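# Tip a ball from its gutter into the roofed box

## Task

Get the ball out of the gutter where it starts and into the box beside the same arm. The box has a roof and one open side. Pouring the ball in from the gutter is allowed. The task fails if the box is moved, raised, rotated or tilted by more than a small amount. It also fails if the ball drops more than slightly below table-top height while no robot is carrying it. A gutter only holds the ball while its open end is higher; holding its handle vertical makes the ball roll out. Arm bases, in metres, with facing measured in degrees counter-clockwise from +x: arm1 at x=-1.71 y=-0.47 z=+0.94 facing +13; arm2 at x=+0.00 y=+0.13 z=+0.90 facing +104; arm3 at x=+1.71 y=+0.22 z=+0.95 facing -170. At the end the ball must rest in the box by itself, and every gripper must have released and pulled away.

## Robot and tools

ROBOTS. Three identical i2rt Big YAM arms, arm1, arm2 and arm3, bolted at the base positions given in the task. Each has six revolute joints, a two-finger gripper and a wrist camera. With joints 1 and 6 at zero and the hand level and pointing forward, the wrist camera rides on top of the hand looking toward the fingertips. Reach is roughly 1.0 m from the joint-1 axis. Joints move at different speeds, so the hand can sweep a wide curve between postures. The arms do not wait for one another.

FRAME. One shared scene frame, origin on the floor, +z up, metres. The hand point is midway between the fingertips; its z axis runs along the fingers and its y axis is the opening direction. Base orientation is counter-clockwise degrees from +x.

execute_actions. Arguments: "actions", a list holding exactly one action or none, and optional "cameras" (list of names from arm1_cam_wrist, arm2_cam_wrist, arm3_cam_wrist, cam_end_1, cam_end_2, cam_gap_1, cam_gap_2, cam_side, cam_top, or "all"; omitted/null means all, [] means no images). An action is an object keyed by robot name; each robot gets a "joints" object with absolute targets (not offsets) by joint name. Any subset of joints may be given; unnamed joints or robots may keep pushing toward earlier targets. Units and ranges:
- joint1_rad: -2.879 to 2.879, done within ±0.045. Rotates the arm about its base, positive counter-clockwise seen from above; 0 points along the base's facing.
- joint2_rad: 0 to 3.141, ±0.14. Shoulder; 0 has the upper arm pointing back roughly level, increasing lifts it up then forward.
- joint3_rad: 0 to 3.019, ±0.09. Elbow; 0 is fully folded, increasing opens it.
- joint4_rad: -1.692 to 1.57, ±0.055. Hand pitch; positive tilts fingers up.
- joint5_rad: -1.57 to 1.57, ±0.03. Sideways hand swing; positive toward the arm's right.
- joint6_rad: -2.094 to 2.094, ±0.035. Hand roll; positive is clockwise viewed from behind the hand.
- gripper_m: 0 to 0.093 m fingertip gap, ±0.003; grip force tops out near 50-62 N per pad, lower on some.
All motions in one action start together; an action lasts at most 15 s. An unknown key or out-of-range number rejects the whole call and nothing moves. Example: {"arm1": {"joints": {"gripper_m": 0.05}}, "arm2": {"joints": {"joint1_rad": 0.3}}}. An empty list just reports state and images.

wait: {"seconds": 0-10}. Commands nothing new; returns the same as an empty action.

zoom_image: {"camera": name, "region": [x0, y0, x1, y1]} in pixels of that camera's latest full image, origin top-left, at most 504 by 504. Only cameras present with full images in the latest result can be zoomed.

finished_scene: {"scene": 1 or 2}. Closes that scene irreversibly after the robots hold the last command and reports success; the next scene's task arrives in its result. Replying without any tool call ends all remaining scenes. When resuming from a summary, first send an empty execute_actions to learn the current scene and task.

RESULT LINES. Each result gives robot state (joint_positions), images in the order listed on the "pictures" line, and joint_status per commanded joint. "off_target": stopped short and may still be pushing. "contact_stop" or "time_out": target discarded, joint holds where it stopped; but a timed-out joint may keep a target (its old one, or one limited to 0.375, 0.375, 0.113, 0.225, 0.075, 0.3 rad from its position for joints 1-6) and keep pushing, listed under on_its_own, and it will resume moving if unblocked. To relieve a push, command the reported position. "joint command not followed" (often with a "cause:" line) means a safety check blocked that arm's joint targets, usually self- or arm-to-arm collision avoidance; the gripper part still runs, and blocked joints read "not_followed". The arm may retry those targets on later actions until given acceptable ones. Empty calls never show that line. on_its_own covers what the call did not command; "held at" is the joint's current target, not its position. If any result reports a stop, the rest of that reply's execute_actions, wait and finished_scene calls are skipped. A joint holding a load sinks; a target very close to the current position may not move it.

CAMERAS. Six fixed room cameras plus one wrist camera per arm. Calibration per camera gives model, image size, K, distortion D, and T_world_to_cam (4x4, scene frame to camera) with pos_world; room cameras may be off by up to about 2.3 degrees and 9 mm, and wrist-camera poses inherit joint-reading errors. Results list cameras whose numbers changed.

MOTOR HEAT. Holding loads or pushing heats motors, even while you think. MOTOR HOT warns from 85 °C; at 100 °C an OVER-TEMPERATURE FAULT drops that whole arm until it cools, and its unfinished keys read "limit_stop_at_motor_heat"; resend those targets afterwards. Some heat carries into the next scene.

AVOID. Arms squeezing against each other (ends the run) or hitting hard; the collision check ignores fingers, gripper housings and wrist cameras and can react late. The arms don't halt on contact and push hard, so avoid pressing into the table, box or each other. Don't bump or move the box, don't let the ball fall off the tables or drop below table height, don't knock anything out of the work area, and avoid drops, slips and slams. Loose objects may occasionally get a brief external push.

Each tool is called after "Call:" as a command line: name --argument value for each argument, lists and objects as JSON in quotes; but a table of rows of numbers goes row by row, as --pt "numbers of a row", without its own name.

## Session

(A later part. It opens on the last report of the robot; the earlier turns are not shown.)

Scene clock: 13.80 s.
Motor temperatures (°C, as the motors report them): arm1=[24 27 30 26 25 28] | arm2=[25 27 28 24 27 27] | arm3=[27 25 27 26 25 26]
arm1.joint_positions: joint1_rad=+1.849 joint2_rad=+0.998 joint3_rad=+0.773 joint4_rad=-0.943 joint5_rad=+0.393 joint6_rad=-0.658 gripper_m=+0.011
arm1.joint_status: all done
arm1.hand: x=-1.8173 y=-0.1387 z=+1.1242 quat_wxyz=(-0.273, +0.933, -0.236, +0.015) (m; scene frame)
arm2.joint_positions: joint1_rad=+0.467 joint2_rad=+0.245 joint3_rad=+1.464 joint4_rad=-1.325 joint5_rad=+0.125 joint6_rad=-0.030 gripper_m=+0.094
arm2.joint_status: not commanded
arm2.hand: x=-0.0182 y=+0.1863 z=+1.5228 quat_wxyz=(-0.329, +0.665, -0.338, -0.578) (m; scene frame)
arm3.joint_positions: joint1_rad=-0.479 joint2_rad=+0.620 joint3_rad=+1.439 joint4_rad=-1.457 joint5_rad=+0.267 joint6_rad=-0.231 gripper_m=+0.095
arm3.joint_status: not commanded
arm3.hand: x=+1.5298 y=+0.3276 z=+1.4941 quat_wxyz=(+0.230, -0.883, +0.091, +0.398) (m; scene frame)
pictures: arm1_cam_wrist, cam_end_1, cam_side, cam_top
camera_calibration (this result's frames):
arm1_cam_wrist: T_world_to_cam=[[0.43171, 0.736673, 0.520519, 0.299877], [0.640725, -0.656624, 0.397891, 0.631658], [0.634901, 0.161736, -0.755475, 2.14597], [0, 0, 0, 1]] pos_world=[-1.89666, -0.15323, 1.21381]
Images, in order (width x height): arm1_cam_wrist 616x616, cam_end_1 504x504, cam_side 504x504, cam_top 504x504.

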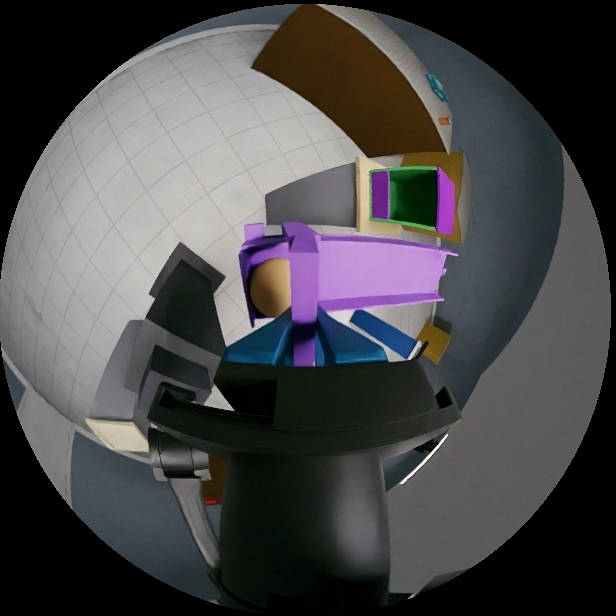

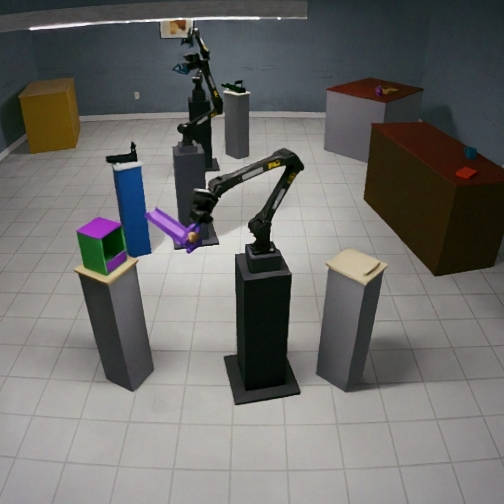

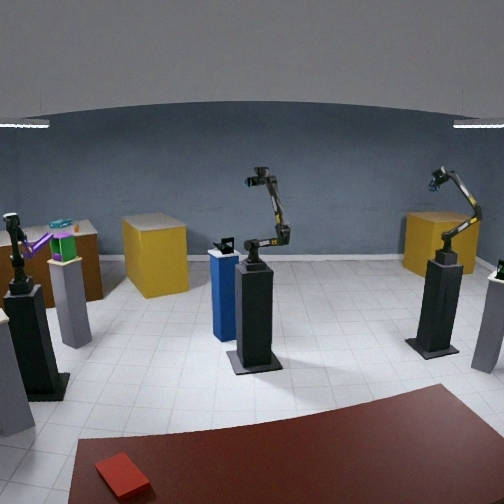

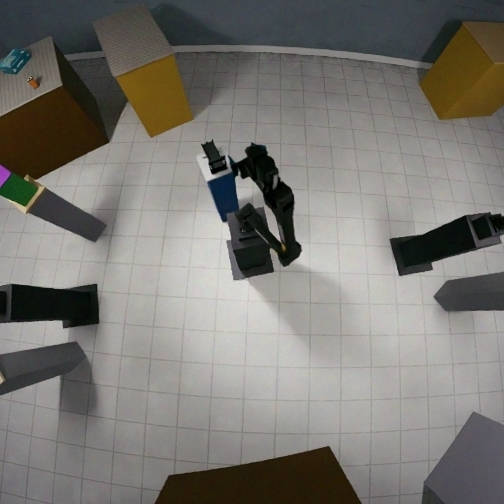

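Call:
execute_actions --actions '[{"arm1":{"joints":{"joint1_rad":1.78,"joint2_rad":1.4,"joint3_rad":1.08,"joint4_rad":-0.98,"joint5_rad":0.25,"joint6_rad":-0.74}}}]' --cameras '[]'

Call:
execute_actions --actions '[{"arm1":{"joints":{"joint1_rad":1.745,"joint2_rad":1.68,"joint3_rad":1.3,"joint4_rad":-1.0,"joint5_rad":0.17}}}]' --cameras '["arm1_cam_wrist","cam_end_1","cam_side"]'

Call:
zoom_image --camera "cam_end_1" --region '[60, 170, 210, 300]'

Scene clock: 15.63 s.
Motor temperatures (°C, as the motors report them): arm1=[24 27 31 26 25 28] | arm2=[25 27 28 24 27 27] | arm3=[27 25 27 26 25 26]
arm1.joint_positions: joint1_rad=+1.781 joint2_rad=+1.410 joint3_rad=+1.037 joint4_rad=-0.977 joint5_rad=+0.248 joint6_rad=-0.728 gripper_m=+0.011
arm1.joint_status: all done
arm1.hand: x=-1.8580 y=-0.0518 z=+1.0795 quat_wxyz=(-0.160, +0.963, -0.215, +0.030) (m; scene frame)
arm2.joint_positions: joint1_rad=+0.467 joint2_rad=+0.245 joint3_rad=+1.464 joint4_rad=-1.325 joint5_rad=+0.125 joint6_rad=-0.030 gripper_m=+0.094
arm2.joint_status: not commanded
arm2.hand: x=-0.0182 y=+0.1863 z=+1.5228 quat_wxyz=(-0.329, +0.665, -0.338, -0.578) (m; scene frame)
arm3.joint_positions: joint1_rad=-0.479 joint2_rad=+0.620 joint3_rad=+1.439 joint4_rad=-1.457 joint5_rad=+0.267 joint6_rad=-0.231 gripper_m=+0.095
arm3.joint_status: not commanded
arm3.hand: x=+1.5298 y=+0.3276 z=+1.4941 quat_wxyz=(+0.230, -0.883, +0.091, +0.398) (m; scene frame)
pictures: none
No camera images: the call's "cameras" was empty. Leave "cameras" out to get every camera's image.

Scene clock: 16.93 s.
Motor temperatures (°C, as the motors report them): arm1=[24 27 31 26 25 28] | arm2=[25 27 28 24 27 27] | arm3=[27 25 28 26 25 26]
arm1.joint_positions: joint1_rad=+1.748 joint2_rad=+1.692 joint3_rad=+1.256 joint4_rad=-0.995 joint5_rad=+0.168 joint6_rad=-0.729 gripper_m=+0.011
arm1.joint_status: all done
arm1.hand: x=-1.8873 y=+0.0197 z=+1.0343 quat_wxyz=(-0.105, +0.969, -0.224, +0.025) (m; scene frame)
arm2.joint_positions: joint1_rad=+0.467 joint2_rad=+0.245 joint3_rad=+1.464 joint4_rad=-1.325 joint5_rad=+0.125 joint6_rad=-0.030 gripper_m=+0.094
arm2.joint_status: not commanded
arm2.hand: x=-0.0182 y=+0.1863 z=+1.5228 quat_wxyz=(-0.329, +0.665, -0.338, -0.578) (m; scene frame)
arm3.joint_positions: joint1_rad=-0.479 joint2_rad=+0.620 joint3_rad=+1.439 joint4_rad=-1.457 joint5_rad=+0.267 joint6_rad=-0.231 gripper_m=+0.095
arm3.joint_status: not commanded
arm3.hand: x=+1.5298 y=+0.3276 z=+1.4941 quat_wxyz=(+0.230, -0.883, +0.091, +0.398) (m; scene frame)
pictures: arm1_cam_wrist, cam_end_1, cam_side
camera_calibration (this result's frames):
arm1_cam_wrist: T_world_to_cam=[[0.429782, 0.875817, 0.21962, 0.565058], [0.6838, -0.474546, 0.554278, 0.732205], [0.589665, -0.0880422, -0.802835, 2.06546], [0, 0, 0, 1]] pos_world=[-1.96146, 0.0344249, 1.12828]
Images, in order (width x height): arm1_cam_wrist 616x616, cam_end_1 504x504, cam_side 504x504.

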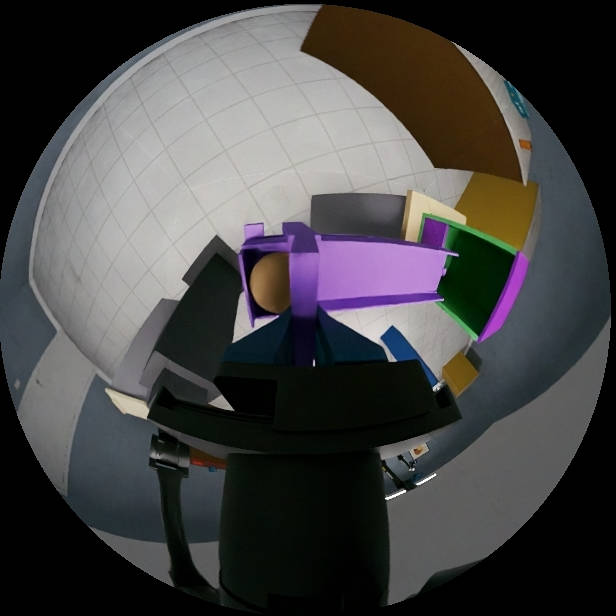

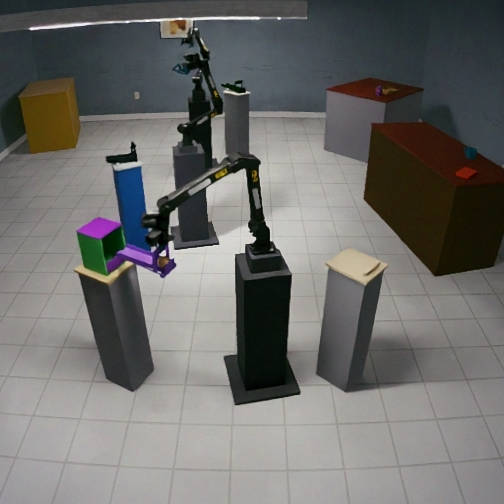

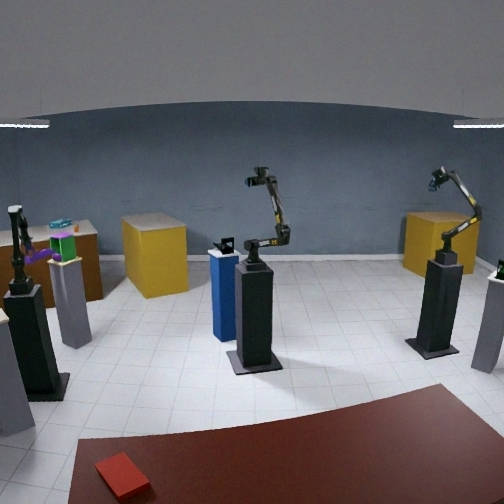

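Region (60, 170, 210, 300) of cam_end_1's 504x504 image, scaled by 3.360, with more detail than that image has; it fills the top 437 rows of this view, and the rest is white.

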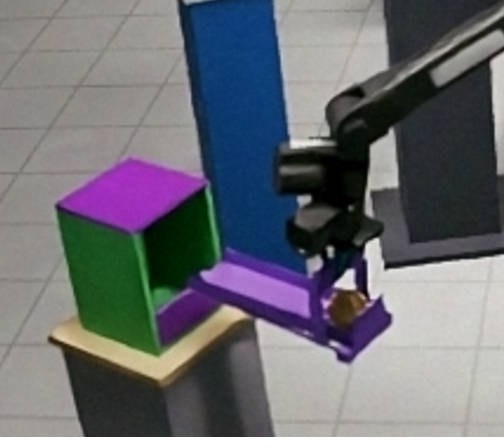

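Call:
execute_actions --actions '[{"arm1":{"joints":{"joint3_rad":1.47,"joint2_rad":1.735,"joint4_rad":-1.11,"joint1_rad":1.69,"joint6_rad":-0.81}}}]' --cameras '["arm1_cam_wrist","cam_end_1"]'

Call:
zoom_image --camera "cam_end_1" --region '[60, 170, 210, 300]'

Scene clock: 18.10 s.
Motor temperatures (°C, as the motors report them): arm1=[24 27 31 26 25 28] | arm2=[25 27 28 24 27 27] | arm3=[27 25 28 26 25 26]
arm1.joint_positions: joint1_rad=+1.685 joint2_rad=+1.737 joint3_rad=+1.425 joint4_rad=-1.096 joint5_rad=+0.167 joint6_rad=-0.798 gripper_m=+0.011
arm1.joint_status: all done
arm1.hand: x=-1.8692 y=+0.0666 z=+1.0737 quat_wxyz=(-0.112, +0.968, -0.223, +0.025) (m; scene frame)
arm2.joint_positions: joint1_rad=+0.467 joint2_rad=+0.245 joint3_rad=+1.464 joint4_rad=-1.325 joint5_rad=+0.125 joint6_rad=-0.030 gripper_m=+0.094
arm2.joint_status: not commanded
arm2.hand: x=-0.0182 y=+0.1863 z=+1.5228 quat_wxyz=(-0.329, +0.665, -0.338, -0.578) (m; scene frame)
arm3.joint_positions: joint1_rad=-0.479 joint2_rad=+0.620 joint3_rad=+1.439 joint4_rad=-1.457 joint5_rad=+0.267 joint6_rad=-0.231 gripper_m=+0.095
arm3.joint_status: not commanded
arm3.hand: x=+1.5298 y=+0.3276 z=+1.4941 quat_wxyz=(+0.230, -0.883, +0.091, +0.398) (m; scene frame)
pictures: arm1_cam_wrist, cam_end_1
camera_calibration (this result's frames):
arm1_cam_wrist: T_world_to_cam=[[0.425621, 0.874346, 0.233165, 0.485263], [0.683588, -0.479502, 0.55026, 0.724513], [0.59292, -0.0748139, -0.801778, 2.09461], [0, 0, 0, 1]] pos_world=[-1.94374, 0.0798231, 1.16759]
Images, in order (width x height): arm1_cam_wrist 616x616, cam_end_1 504x504.

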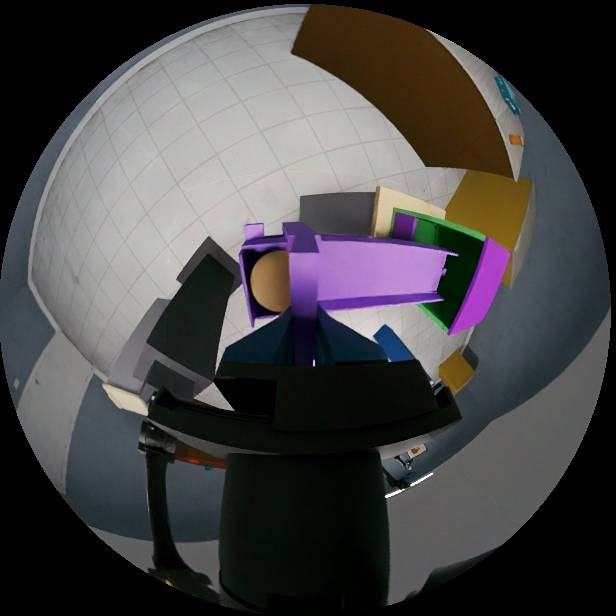

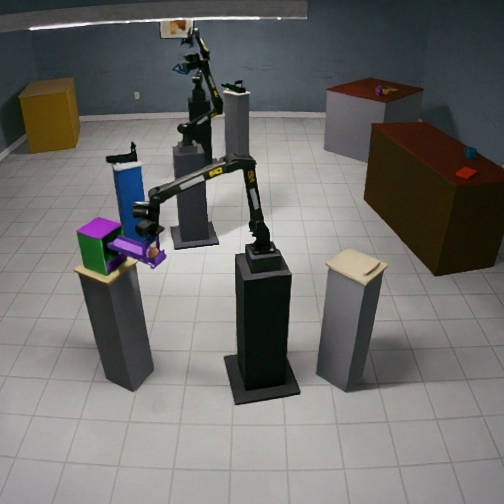

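Region (60, 170, 210, 300) of cam_end_1's 504x504 image, scaled by 3.360, with more detail than that image has; it fills the top 437 rows of this view, and the rest is white.

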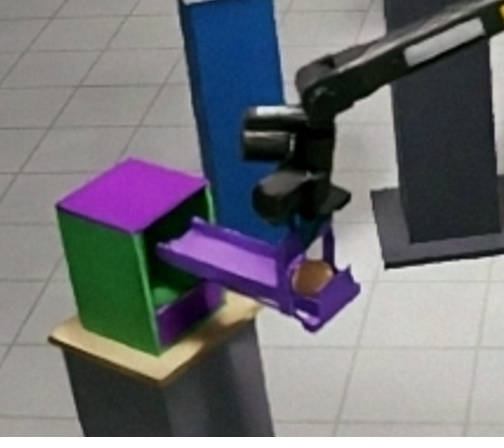

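Call:
execute_actions --actions '[{"arm1":{"joints":{"joint3_rad":1.65,"joint2_rad":1.88,"joint4_rad":-1.17,"joint1_rad":1.61,"joint6_rad":-0.89}}}]' --cameras '["arm1_cam_wrist","cam_end_1"]'

Call:
zoom_image --camera "cam_end_1" --region '[60, 170, 210, 300]'

Scene clock: 19.23 s.
Motor temperatures (°C, as the motors report them): arm1=[24 27 31 26 25 28] | arm2=[25 27 28 24 27 27] | arm3=[27 25 28 26 25 26]
arm1.joint_positions: joint1_rad=+1.603 joint2_rad=+1.884 joint3_rad=+1.590 joint4_rad=-1.158 joint5_rad=+0.167 joint6_rad=-0.878 gripper_m=+0.011
arm1.joint_status: all done
arm1.hand: x=-1.8364 y=+0.1194 z=+1.0556 quat_wxyz=(-0.090, +0.970, -0.222, +0.044) (m; scene frame)
arm2.joint_positions: joint1_rad=+0.467 joint2_rad=+0.245 joint3_rad=+1.464 joint4_rad=-1.325 joint5_rad=+0.125 joint6_rad=-0.030 gripper_m=+0.094
arm2.joint_status: not commanded
arm2.hand: x=-0.0182 y=+0.1863 z=+1.5228 quat_wxyz=(-0.329, +0.665, -0.338, -0.578) (m; scene frame)
arm3.joint_positions: joint1_rad=-0.479 joint2_rad=+0.620 joint3_rad=+1.439 joint4_rad=-1.457 joint5_rad=+0.267 joint6_rad=-0.231 gripper_m=+0.095
arm3.joint_status: not commanded
arm3.hand: x=+1.5298 y=+0.3276 z=+1.4941 quat_wxyz=(+0.230, -0.883, +0.091, +0.398) (m; scene frame)
pictures: arm1_cam_wrist, cam_end_1
camera_calibration (this result's frames):
arm1_cam_wrist: T_world_to_cam=[[0.422098, 0.884271, 0.199745, 0.457037], [0.666843, -0.452121, 0.592374, 0.658891], [0.614128, -0.116841, -0.780509, 2.08614], [0, 0, 0, 1]] pos_world=[-1.91345, 0.137501, 1.14665]
Images, in order (width x height): arm1_cam_wrist 616x616, cam_end_1 504x504.

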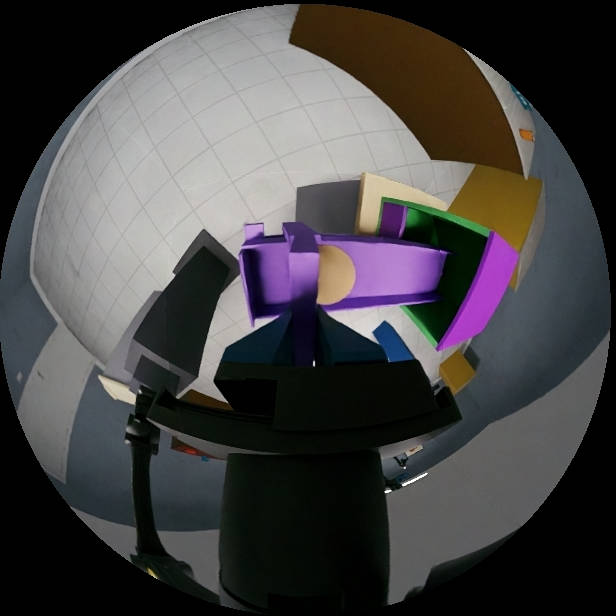

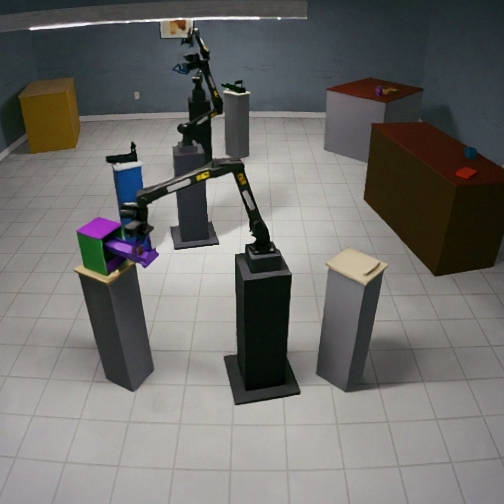

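Region (60, 170, 210, 300) of cam_end_1's 504x504 image, scaled by 3.360, with more detail than that image has; it fills the top 437 rows of this view, and the rest is white.

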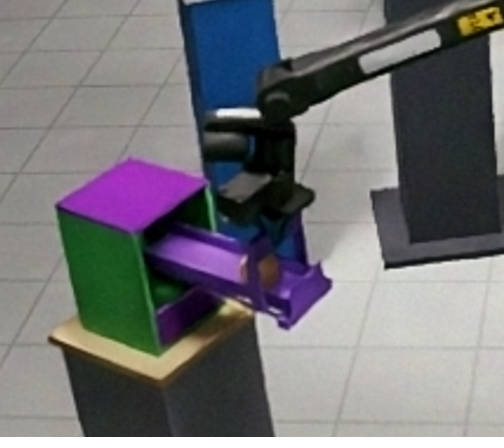

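Call:
execute_actions --actions '[{"arm1":{"joints":{"joint3_rad":1.70,"joint4_rad":-1.26,"joint5_rad":0.08}}}]' --cameras '["arm1_cam_wrist","cam_end_1"]'

Call:
zoom_image --camera "cam_end_1" --region '[60, 170, 210, 300]'

Scene clock: 20.10 s.
Motor temperatures (°C, as the motors report them): arm1=[24 27 31 26 25 28] | arm2=[25 27 28 24 27 27] | arm3=[27 25 28 26 25 26]
arm1.joint_positions: joint1_rad=+1.604 joint2_rad=+1.884 joint3_rad=+1.646 joint4_rad=-1.246 joint5_rad=+0.081 joint6_rad=-0.879 gripper_m=+0.011
arm1.joint_status: all done
arm1.hand: x=-1.8501 y=+0.1136 z=+1.0736 quat_wxyz=(-0.056, +0.974, -0.219, +0.013) (m; scene frame)
arm2.joint_positions: joint1_rad=+0.467 joint2_rad=+0.245 joint3_rad=+1.464 joint4_rad=-1.325 joint5_rad=+0.125 joint6_rad=-0.030 gripper_m=+0.094
arm2.joint_status: not commanded
arm2.hand: x=-0.0182 y=+0.1863 z=+1.5228 quat_wxyz=(-0.329, +0.665, -0.338, -0.578) (m; scene frame)
arm3.joint_positions: joint1_rad=-0.479 joint2_rad=+0.620 joint3_rad=+1.439 joint4_rad=-1.457 joint5_rad=+0.267 joint6_rad=-0.231 gripper_m=+0.095
arm3.joint_status: not commanded
arm3.hand: x=+1.5298 y=+0.3276 z=+1.4941 quat_wxyz=(+0.230, -0.883, +0.091, +0.398) (m; scene frame)
pictures: arm1_cam_wrist, cam_end_1
camera_calibration (this result's frames):
arm1_cam_wrist: T_world_to_cam=[[0.424826, 0.897104, 0.121355, 0.552057], [0.714124, -0.414486, 0.564118, 0.76828], [0.556372, -0.15299, -0.816728, 2.04405], [0, 0, 0, 1]] pos_world=[-1.92043, 0.135907, 1.16904]
Images, in order (width x height): arm1_cam_wrist 616x616, cam_end_1 504x504.

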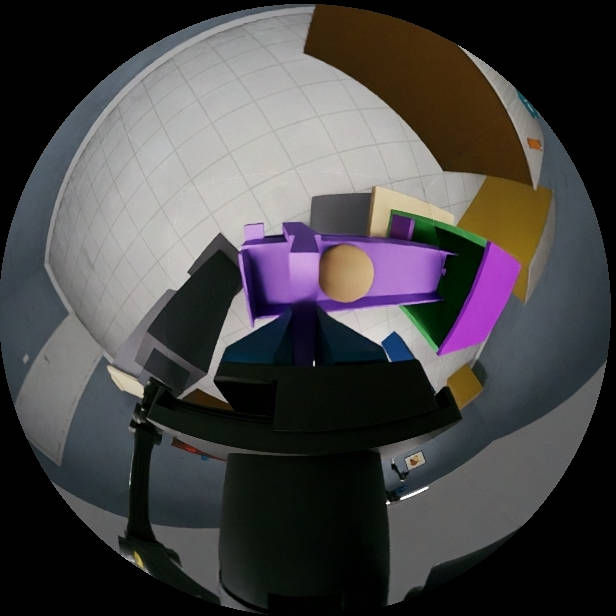

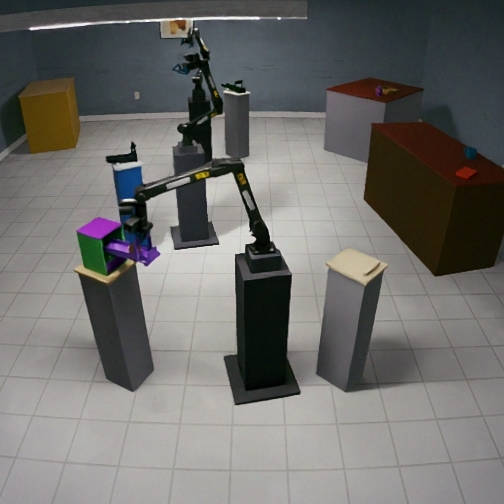

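Region (60, 170, 210, 300) of cam_end_1's 504x504 image, scaled by 3.360, with more detail than that image has; it fills the top 437 rows of this view, and the rest is white.

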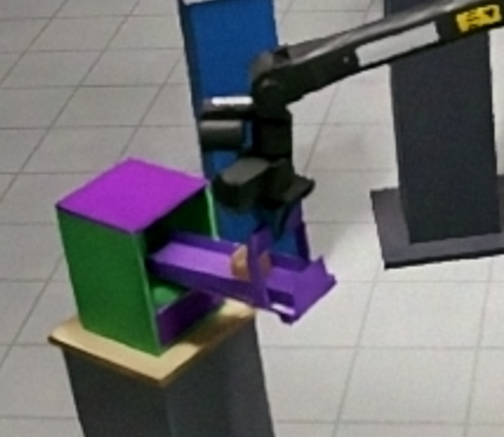

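Call:
wait --seconds 2

Call:
zoom_image --camera "cam_end_1" --region '[60, 170, 210, 300]'

Scene clock: 22.20 s.
Motor temperatures (°C, as the motors report them): arm1=[24 27 32 26 25 28] | arm2=[25 27 28 24 27 27] | arm3=[27 25 28 26 25 26]
arm1.joint_positions: joint1_rad=+1.604 joint2_rad=+1.884 joint3_rad=+1.646 joint4_rad=-1.246 joint5_rad=+0.080 joint6_rad=-0.879 gripper_m=+0.011
arm1.joint_status: all done
arm1.hand: x=-1.8503 y=+0.1136 z=+1.0736 quat_wxyz=(-0.056, +0.974, -0.219, +0.013) (m; scene frame)
arm2.joint_positions: joint1_rad=+0.467 joint2_rad=+0.245 joint3_rad=+1.464 joint4_rad=-1.325 joint5_rad=+0.125 joint6_rad=-0.030 gripper_m=+0.094
arm2.joint_status: not commanded
arm2.hand: x=-0.0182 y=+0.1863 z=+1.5228 quat_wxyz=(-0.329, +0.665, -0.338, -0.578) (m; scene frame)
arm3.joint_positions: joint1_rad=-0.479 joint2_rad=+0.620 joint3_rad=+1.439 joint4_rad=-1.457 joint5_rad=+0.267 joint6_rad=-0.231 gripper_m=+0.095
arm3.joint_status: not commanded
arm3.hand: x=+1.5298 y=+0.3276 z=+1.4941 quat_wxyz=(+0.230, -0.883, +0.091, +0.398) (m; scene frame)
wait: 2.00 s; at rest by 0.17 s
pictures: arm1_cam_wrist, arm2_cam_wrist, arm3_cam_wrist, cam_end_1, cam_end_2, cam_gap_1, cam_gap_2, cam_side, cam_top
camera_calibration (this result's frames):
arm1_cam_wrist: T_world_to_cam=[[0.424869, 0.897182, 0.120629, 0.553032], [0.714788, -0.414252, 0.563448, 0.770325], [0.555486, -0.153167, -0.817297, 2.04313], [0, 0, 0, 1]] pos_world=[-1.92051, 0.135879, 1.16909]
Images, in order (width x height): arm1_cam_wrist 616x616, arm2_cam_wrist 616x616, arm3_cam_wrist 616x616, cam_end_1 504x504, cam_end_2 504x504, cam_gap_1 504x504, cam_gap_2 504x504, cam_side 504x504, cam_top 504x504.

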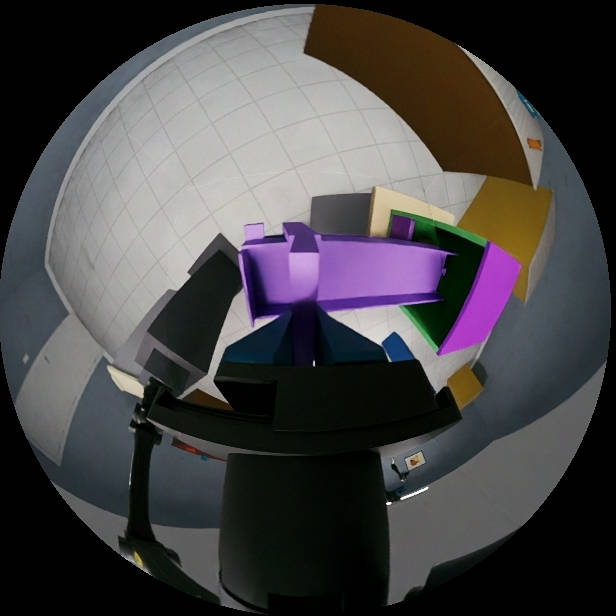

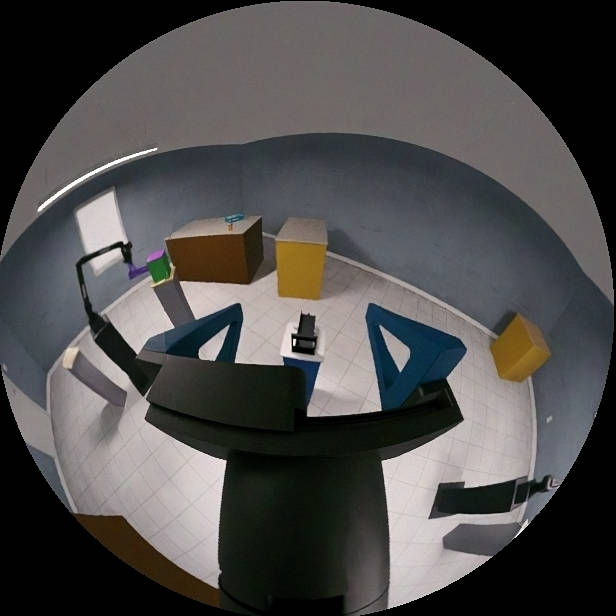

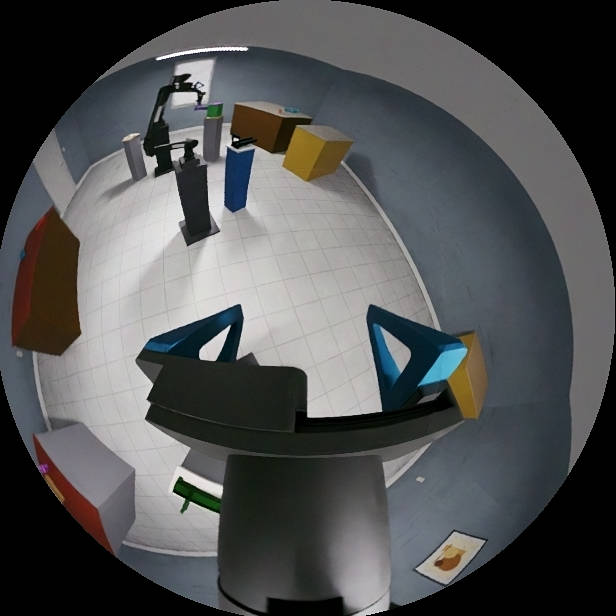

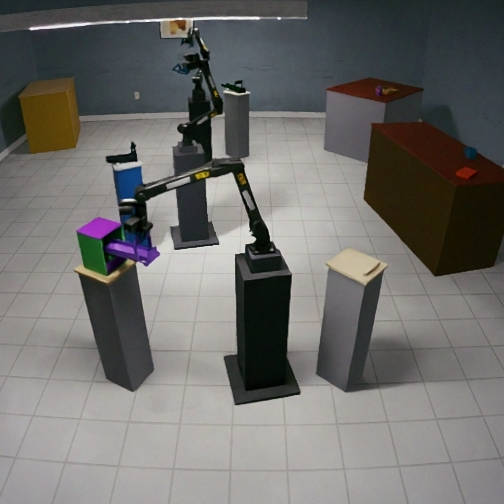

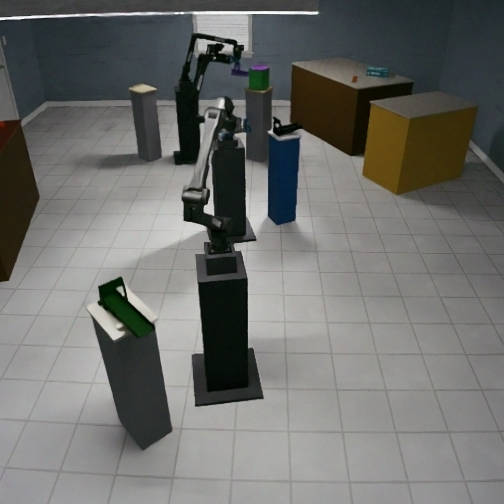

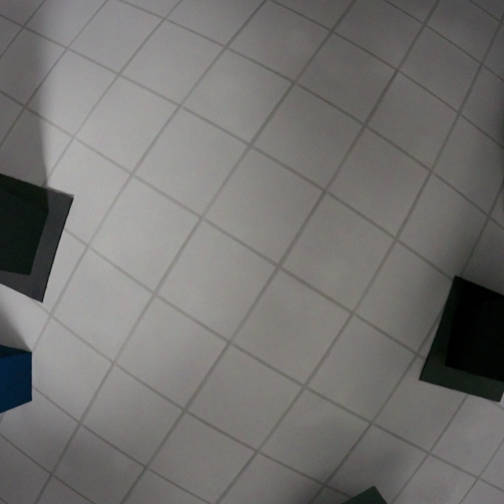

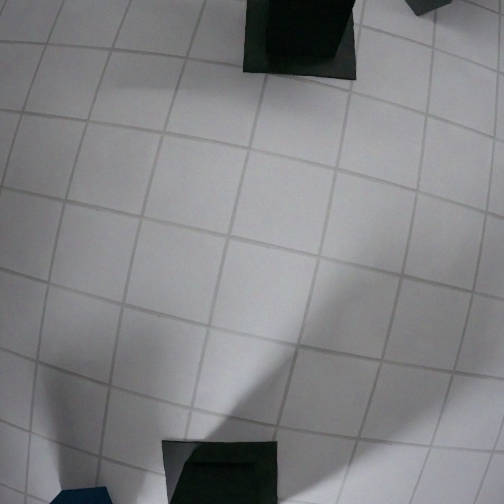

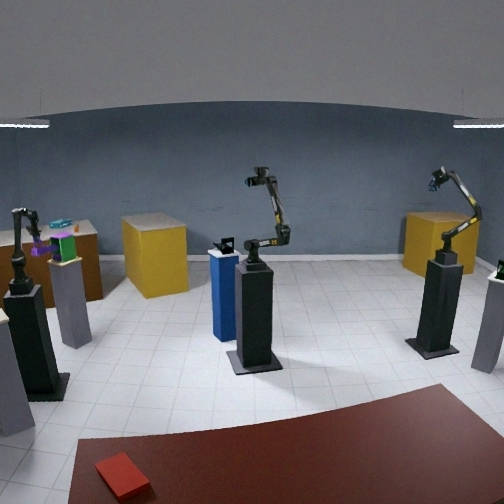

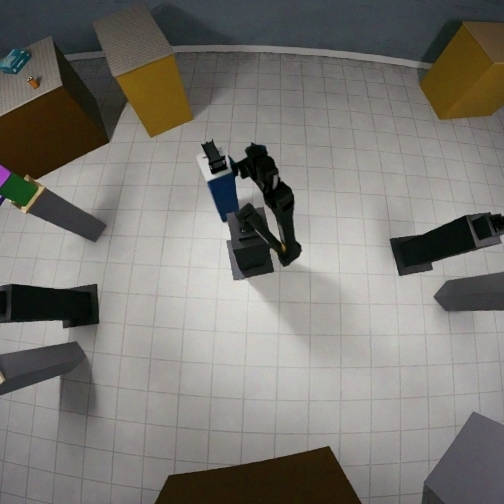

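Region (60, 170, 210, 300) of cam_end_1's 504x504 image, scaled by 3.360, with more detail than that image has; it fills the top 437 rows of this view, and the rest is white.

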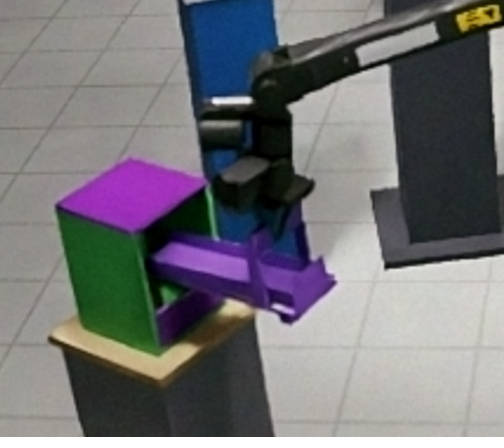

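In. Withdraw and return the gutter.

Call:
execute_actions --actions '[{"arm1":{"joints":{"joint3_rad":1.49,"joint2_rad":1.74,"joint4_rad":-1.2,"joint1_rad":1.68,"joint6_rad":-0.79}}}]' --cameras '[]'

Call:
execute_actions --actions '[{"arm1":{"joints":{"joint3_rad":1.1,"joint2_rad":1.45,"joint4_rad":-1.05,"joint5_rad":0.145,"joint6_rad":-0.65}}}]' --cameras '["arm1_cam_wrist"]'

Call:
execute_actions --actions '[{"arm1":{"joints":{"joint1_rad":-1.64}}}]' --cameras '[]'

Call:
execute_actions --actions '[{"arm1":{"joints":{"joint3_rad":1.06,"joint2_rad":1.635,"joint4_rad":-0.81}}}]' --cameras '["arm1_cam_wrist","cam_end_1"]'

Scene clock: 23.43 s.
Motor temperatures (°C, as the motors report them): arm1=[24 27 32 26 25 28] | arm2=[25 27 28 24 27 27] | arm3=[27 25 28 26 25 26]
arm1.joint_positions: joint1_rad=+1.686 joint2_rad=+1.746 joint3_rad=+1.483 joint4_rad=-1.215 joint5_rad=+0.077 joint6_rad=-0.802 gripper_m=+0.011
arm1.joint_status: all done
arm1.hand: x=-1.8814 y=+0.0538 z=+1.0864 quat_wxyz=(-0.059, +0.975, -0.216, +0.005) (m; scene frame)
arm2.joint_positions: joint1_rad=+0.467 joint2_rad=+0.245 joint3_rad=+1.464 joint4_rad=-1.325 joint5_rad=+0.125 joint6_rad=-0.030 gripper_m=+0.094
arm2.joint_status: not commanded
arm2.hand: x=-0.0182 y=+0.1863 z=+1.5228 quat_wxyz=(-0.329, +0.665, -0.338, -0.578) (m; scene frame)
arm3.joint_positions: joint1_rad=-0.479 joint2_rad=+0.620 joint3_rad=+1.439 joint4_rad=-1.457 joint5_rad=+0.267 joint6_rad=-0.231 gripper_m=+0.095
arm3.joint_status: not commanded
arm3.hand: x=+1.5298 y=+0.3276 z=+1.4941 quat_wxyz=(+0.230, -0.883, +0.091, +0.398) (m; scene frame)
pictures: none
No camera images: the call's "cameras" was empty. Leave "cameras" out to get every camera's image.

Scene clock: 24.70 s.
Motor temperatures (°C, as the motors report them): arm1=[24 27 32 26 25 28] | arm2=[25 27 28 24 27 27] | arm3=[27 25 28 26 25 26]
arm1.joint_positions: joint1_rad=+1.686 joint2_rad=+1.444 joint3_rad=+1.087 joint4_rad=-1.073 joint5_rad=+0.141 joint6_rad=-0.662 gripper_m=+0.011
arm1.joint_status: all done
arm1.hand: x=-1.8340 y=-0.0491 z=+1.0778 quat_wxyz=(-0.097, +0.953, -0.286, +0.013) (m; scene frame)
arm2.joint_positions: joint1_rad=+0.467 joint2_rad=+0.245 joint3_rad=+1.464 joint4_rad=-1.325 joint5_rad=+0.125 joint6_rad=-0.030 gripper_m=+0.094
arm2.joint_status: not commanded
arm2.hand: x=-0.0182 y=+0.1863 z=+1.5228 quat_wxyz=(-0.329, +0.665, -0.338, -0.578) (m; scene frame)
arm3.joint_positions: joint1_rad=-0.479 joint2_rad=+0.620 joint3_rad=+1.439 joint4_rad=-1.457 joint5_rad=+0.267 joint6_rad=-0.231 gripper_m=+0.095
arm3.joint_status: not commanded
arm3.hand: x=+1.5298 y=+0.3276 z=+1.4941 quat_wxyz=(+0.230, -0.883, +0.091, +0.398) (m; scene frame)
pictures: arm1_cam_wrist
camera_calibration (this result's frames):
arm1_cam_wrist: T_world_to_cam=[[0.543159, 0.815949, 0.198003, 0.821148], [0.640668, -0.555186, 0.530389, 0.581694], [0.542699, -0.161232, -0.824307, 1.99624], [0, 0, 0, 1]] pos_world=[-1.90204, -0.0252096, 1.1744]
Images, in order (width x height): arm1_cam_wrist 616x616.

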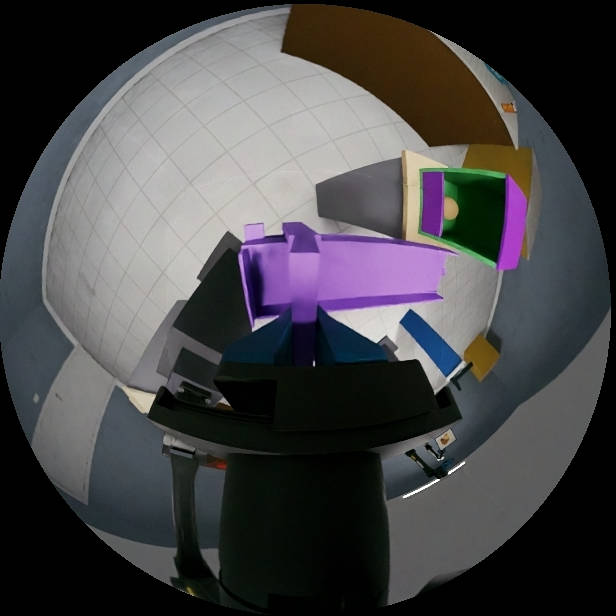

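Scene clock: 27.40 s.
Motor temperatures (°C, as the motors report them): arm1=[24 27 32 26 25 28] | arm2=[25 27 28 24 27 27] | arm3=[27 25 28 26 25 26]
arm1.joint_positions: joint1_rad=-1.645 joint2_rad=+1.447 joint3_rad=+1.087 joint4_rad=-1.060 joint5_rad=+0.144 joint6_rad=-0.659 gripper_m=+0.011
arm1.joint_status: all done
arm1.hand: x=-1.6748 y=-0.9019 z=+1.0759 quat_wxyz=(+0.027, -0.376, -0.921, +0.102) (m; scene frame)
arm2.joint_positions: joint1_rad=+0.467 joint2_rad=+0.245 joint3_rad=+1.464 joint4_rad=-1.325 joint5_rad=+0.125 joint6_rad=-0.030 gripper_m=+0.094
arm2.joint_status: not commanded
arm2.hand: x=-0.0182 y=+0.1863 z=+1.5228 quat_wxyz=(-0.329, +0.665, -0.338, -0.578) (m; scene frame)
arm3.joint_positions: joint1_rad=-0.479 joint2_rad=+0.620 joint3_rad=+1.439 joint4_rad=-1.457 joint5_rad=+0.267 joint6_rad=-0.231 gripper_m=+0.095
arm3.joint_status: not commanded
arm3.hand: x=+1.5298 y=+0.3276 z=+1.4941 quat_wxyz=(+0.230, -0.883, +0.091, +0.398) (m; scene frame)
pictures: none
No camera images: the call's "cameras" was empty. Leave "cameras" out to get every camera's image.

Scene clock: 28.40 s.
Motor temperatures (°C, as the motors report them): arm1=[24 27 32 26 25 28] | arm2=[25 27 28 24 27 27] | arm3=[27 25 28 26 25 26]
arm1.joint_positions: joint1_rad=-1.645 joint2_rad=+1.655 joint3_rad=+1.043 joint4_rad=-0.832 joint5_rad=+0.144 joint6_rad=-0.659 gripper_m=+0.011
arm1.joint_status: all done
arm1.hand: x=-1.6712 y=-0.9298 z=+0.9776 quat_wxyz=(+0.033, -0.375, -0.922, +0.092) (m; scene frame)
arm2.joint_positions: joint1_rad=+0.467 joint2_rad=+0.245 joint3_rad=+1.464 joint4_rad=-1.325 joint5_rad=+0.125 joint6_rad=-0.030 gripper_m=+0.094
arm2.joint_status: not commanded
arm2.hand: x=-0.0182 y=+0.1863 z=+1.5228 quat_wxyz=(-0.329, +0.665, -0.338, -0.578) (m; scene frame)
arm3.joint_positions: joint1_rad=-0.479 joint2_rad=+0.620 joint3_rad=+1.439 joint4_rad=-1.457 joint5_rad=+0.267 joint6_rad=-0.231 gripper_m=+0.095
arm3.joint_status: not commanded
arm3.hand: x=+1.5298 y=+0.3276 z=+1.4941 quat_wxyz=(+0.230, -0.883, +0.091, +0.398) (m; scene frame)
pictures: arm1_cam_wrist, cam_end_1
camera_calibration (this result's frames):
arm1_cam_wrist: T_world_to_cam=[[-0.685435, -0.700165, 0.199869, -1.99361], [-0.513317, 0.659335, 0.549348, -0.776245], [-0.516415, 0.273946, -0.811338, 0.30524], [0, 0, 0, 1]] pos_world=[-1.60732, -0.967671, 1.07254]
Images, in order (width x height): arm1_cam_wrist 616x616, cam_end_1 504x504.

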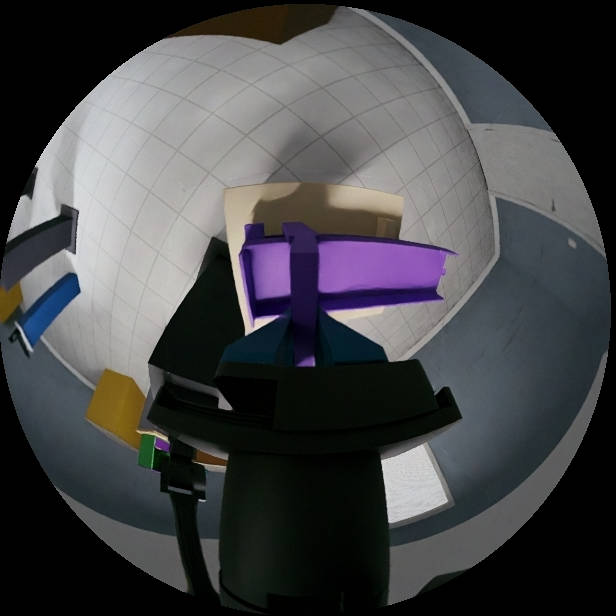

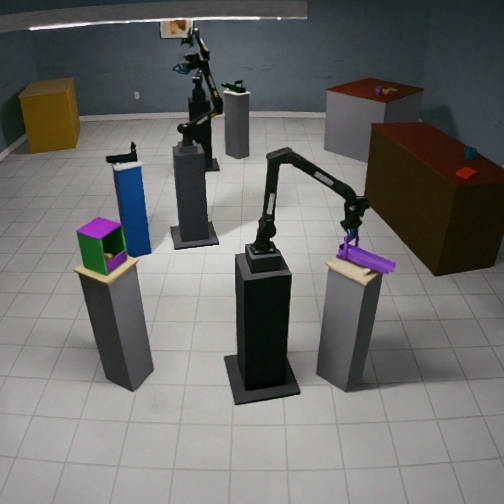

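Call:
execute_actions --actions '[{"arm1":{"joints":{"joint3_rad":0.995,"joint4_rad":-0.755}}}]' --cameras '[]'

Call:
execute_actions --actions '[{"arm1":{"joints":{"gripper_m":0.07}}}]' --cameras '[]'

Call:
execute_actions --actions '[{"arm1":{"joints":{"joint2_rad":1.2}}}]' --cameras '["cam_end_1"]'

Call:
finished_scene --scene 1

Scene clock: 29.30 s.
Motor temperatures (°C, as the motors report them): arm1=[24 27 32 26 25 28] | arm2=[25 27 28 24 27 27] | arm3=[27 25 28 26 25 26]
arm1.joint_positions: joint1_rad=-1.645 joint2_rad=+1.650 joint3_rad=+0.987 joint4_rad=-0.774 joint5_rad=+0.145 joint6_rad=-0.659 gripper_m=+0.011
arm1.joint_status: all done
arm1.hand: x=-1.6732 y=-0.9183 z=+0.9627 quat_wxyz=(+0.032, -0.375, -0.921, +0.095) (m; scene frame)
arm2.joint_positions: joint1_rad=+0.467 joint2_rad=+0.245 joint3_rad=+1.464 joint4_rad=-1.325 joint5_rad=+0.125 joint6_rad=-0.030 gripper_m=+0.094
arm2.joint_status: not commanded
arm2.hand: x=-0.0182 y=+0.1863 z=+1.5228 quat_wxyz=(-0.329, +0.665, -0.338, -0.578) (m; scene frame)
arm3.joint_positions: joint1_rad=-0.479 joint2_rad=+0.620 joint3_rad=+1.439 joint4_rad=-1.457 joint5_rad=+0.267 joint6_rad=-0.231 gripper_m=+0.095
arm3.joint_status: not commanded
arm3.hand: x=+1.5298 y=+0.3276 z=+1.4941 quat_wxyz=(+0.230, -0.883, +0.091, +0.398) (m; scene frame)
pictures: none
No camera images: the call's "cameras" was empty. Leave "cameras" out to get every camera's image.

Scene clock: 29.97 s.
Motor temperatures (°C, as the motors report them): arm1=[24 27 32 26 25 28] | arm2=[25 27 28 24 27 27] | arm3=[27 25 28 26 25 26]
arm1.joint_positions: joint1_rad=-1.645 joint2_rad=+1.649 joint3_rad=+0.987 joint4_rad=-0.774 joint5_rad=+0.145 joint6_rad=-0.659 gripper_m=+0.070
arm1.joint_status: all done
arm1.hand: x=-1.6732 y=-0.9185 z=+0.9632 quat_wxyz=(+0.031, -0.375, -0.921, +0.096) (m; scene frame)
arm2.joint_positions: joint1_rad=+0.467 joint2_rad=+0.245 joint3_rad=+1.464 joint4_rad=-1.325 joint5_rad=+0.125 joint6_rad=-0.030 gripper_m=+0.094
arm2.joint_status: not commanded
arm2.hand: x=-0.0182 y=+0.1863 z=+1.5228 quat_wxyz=(-0.329, +0.665, -0.338, -0.578) (m; scene frame)
arm3.joint_positions: joint1_rad=-0.479 joint2_rad=+0.620 joint3_rad=+1.439 joint4_rad=-1.457 joint5_rad=+0.267 joint6_rad=-0.231 gripper_m=+0.095
arm3.joint_status: not commanded
arm3.hand: x=+1.5298 y=+0.3276 z=+1.4941 quat_wxyz=(+0.230, -0.883, +0.091, +0.398) (m; scene frame)
pictures: none
No camera images: the call's "cameras" was empty. Leave "cameras" out to get every camera's image.

Scene clock: 31.27 s.
Motor temperatures (°C, as the motors report them): arm1=[24 27 32 26 25 28] | arm2=[25 27 28 24 27 27] | arm3=[27 25 28 26 25 26]
arm1.joint_positions: joint1_rad=-1.645 joint2_rad=+1.184 joint3_rad=+0.987 joint4_rad=-0.774 joint5_rad=+0.145 joint6_rad=-0.659 gripper_m=+0.070
arm1.joint_status: all done
arm1.hand: x=-1.6717 y=-0.9194 z=+1.1679 quat_wxyz=(-0.086, -0.374, -0.876, +0.291) (m; scene frame)
arm2.joint_positions: joint1_rad=+0.467 joint2_rad=+0.245 joint3_rad=+1.464 joint4_rad=-1.325 joint5_rad=+0.125 joint6_rad=-0.030 gripper_m=+0.094
arm2.joint_status: not commanded
arm2.hand: x=-0.0182 y=+0.1863 z=+1.5228 quat_wxyz=(-0.329, +0.665, -0.338, -0.578) (m; scene frame)
arm3.joint_positions: joint1_rad=-0.479 joint2_rad=+0.620 joint3_rad=+1.439 joint4_rad=-1.457 joint5_rad=+0.267 joint6_rad=-0.231 gripper_m=+0.095
arm3.joint_status: not commanded
arm3.hand: x=+1.5298 y=+0.3276 z=+1.4941 quat_wxyz=(+0.230, -0.883, +0.091, +0.398) (m; scene frame)
pictures: cam_end_1
Images, in order (width x height): cam_end_1 504x504.

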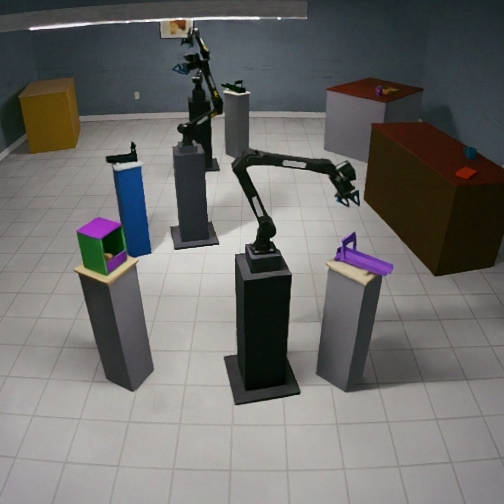

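The scene is finished: the task was done.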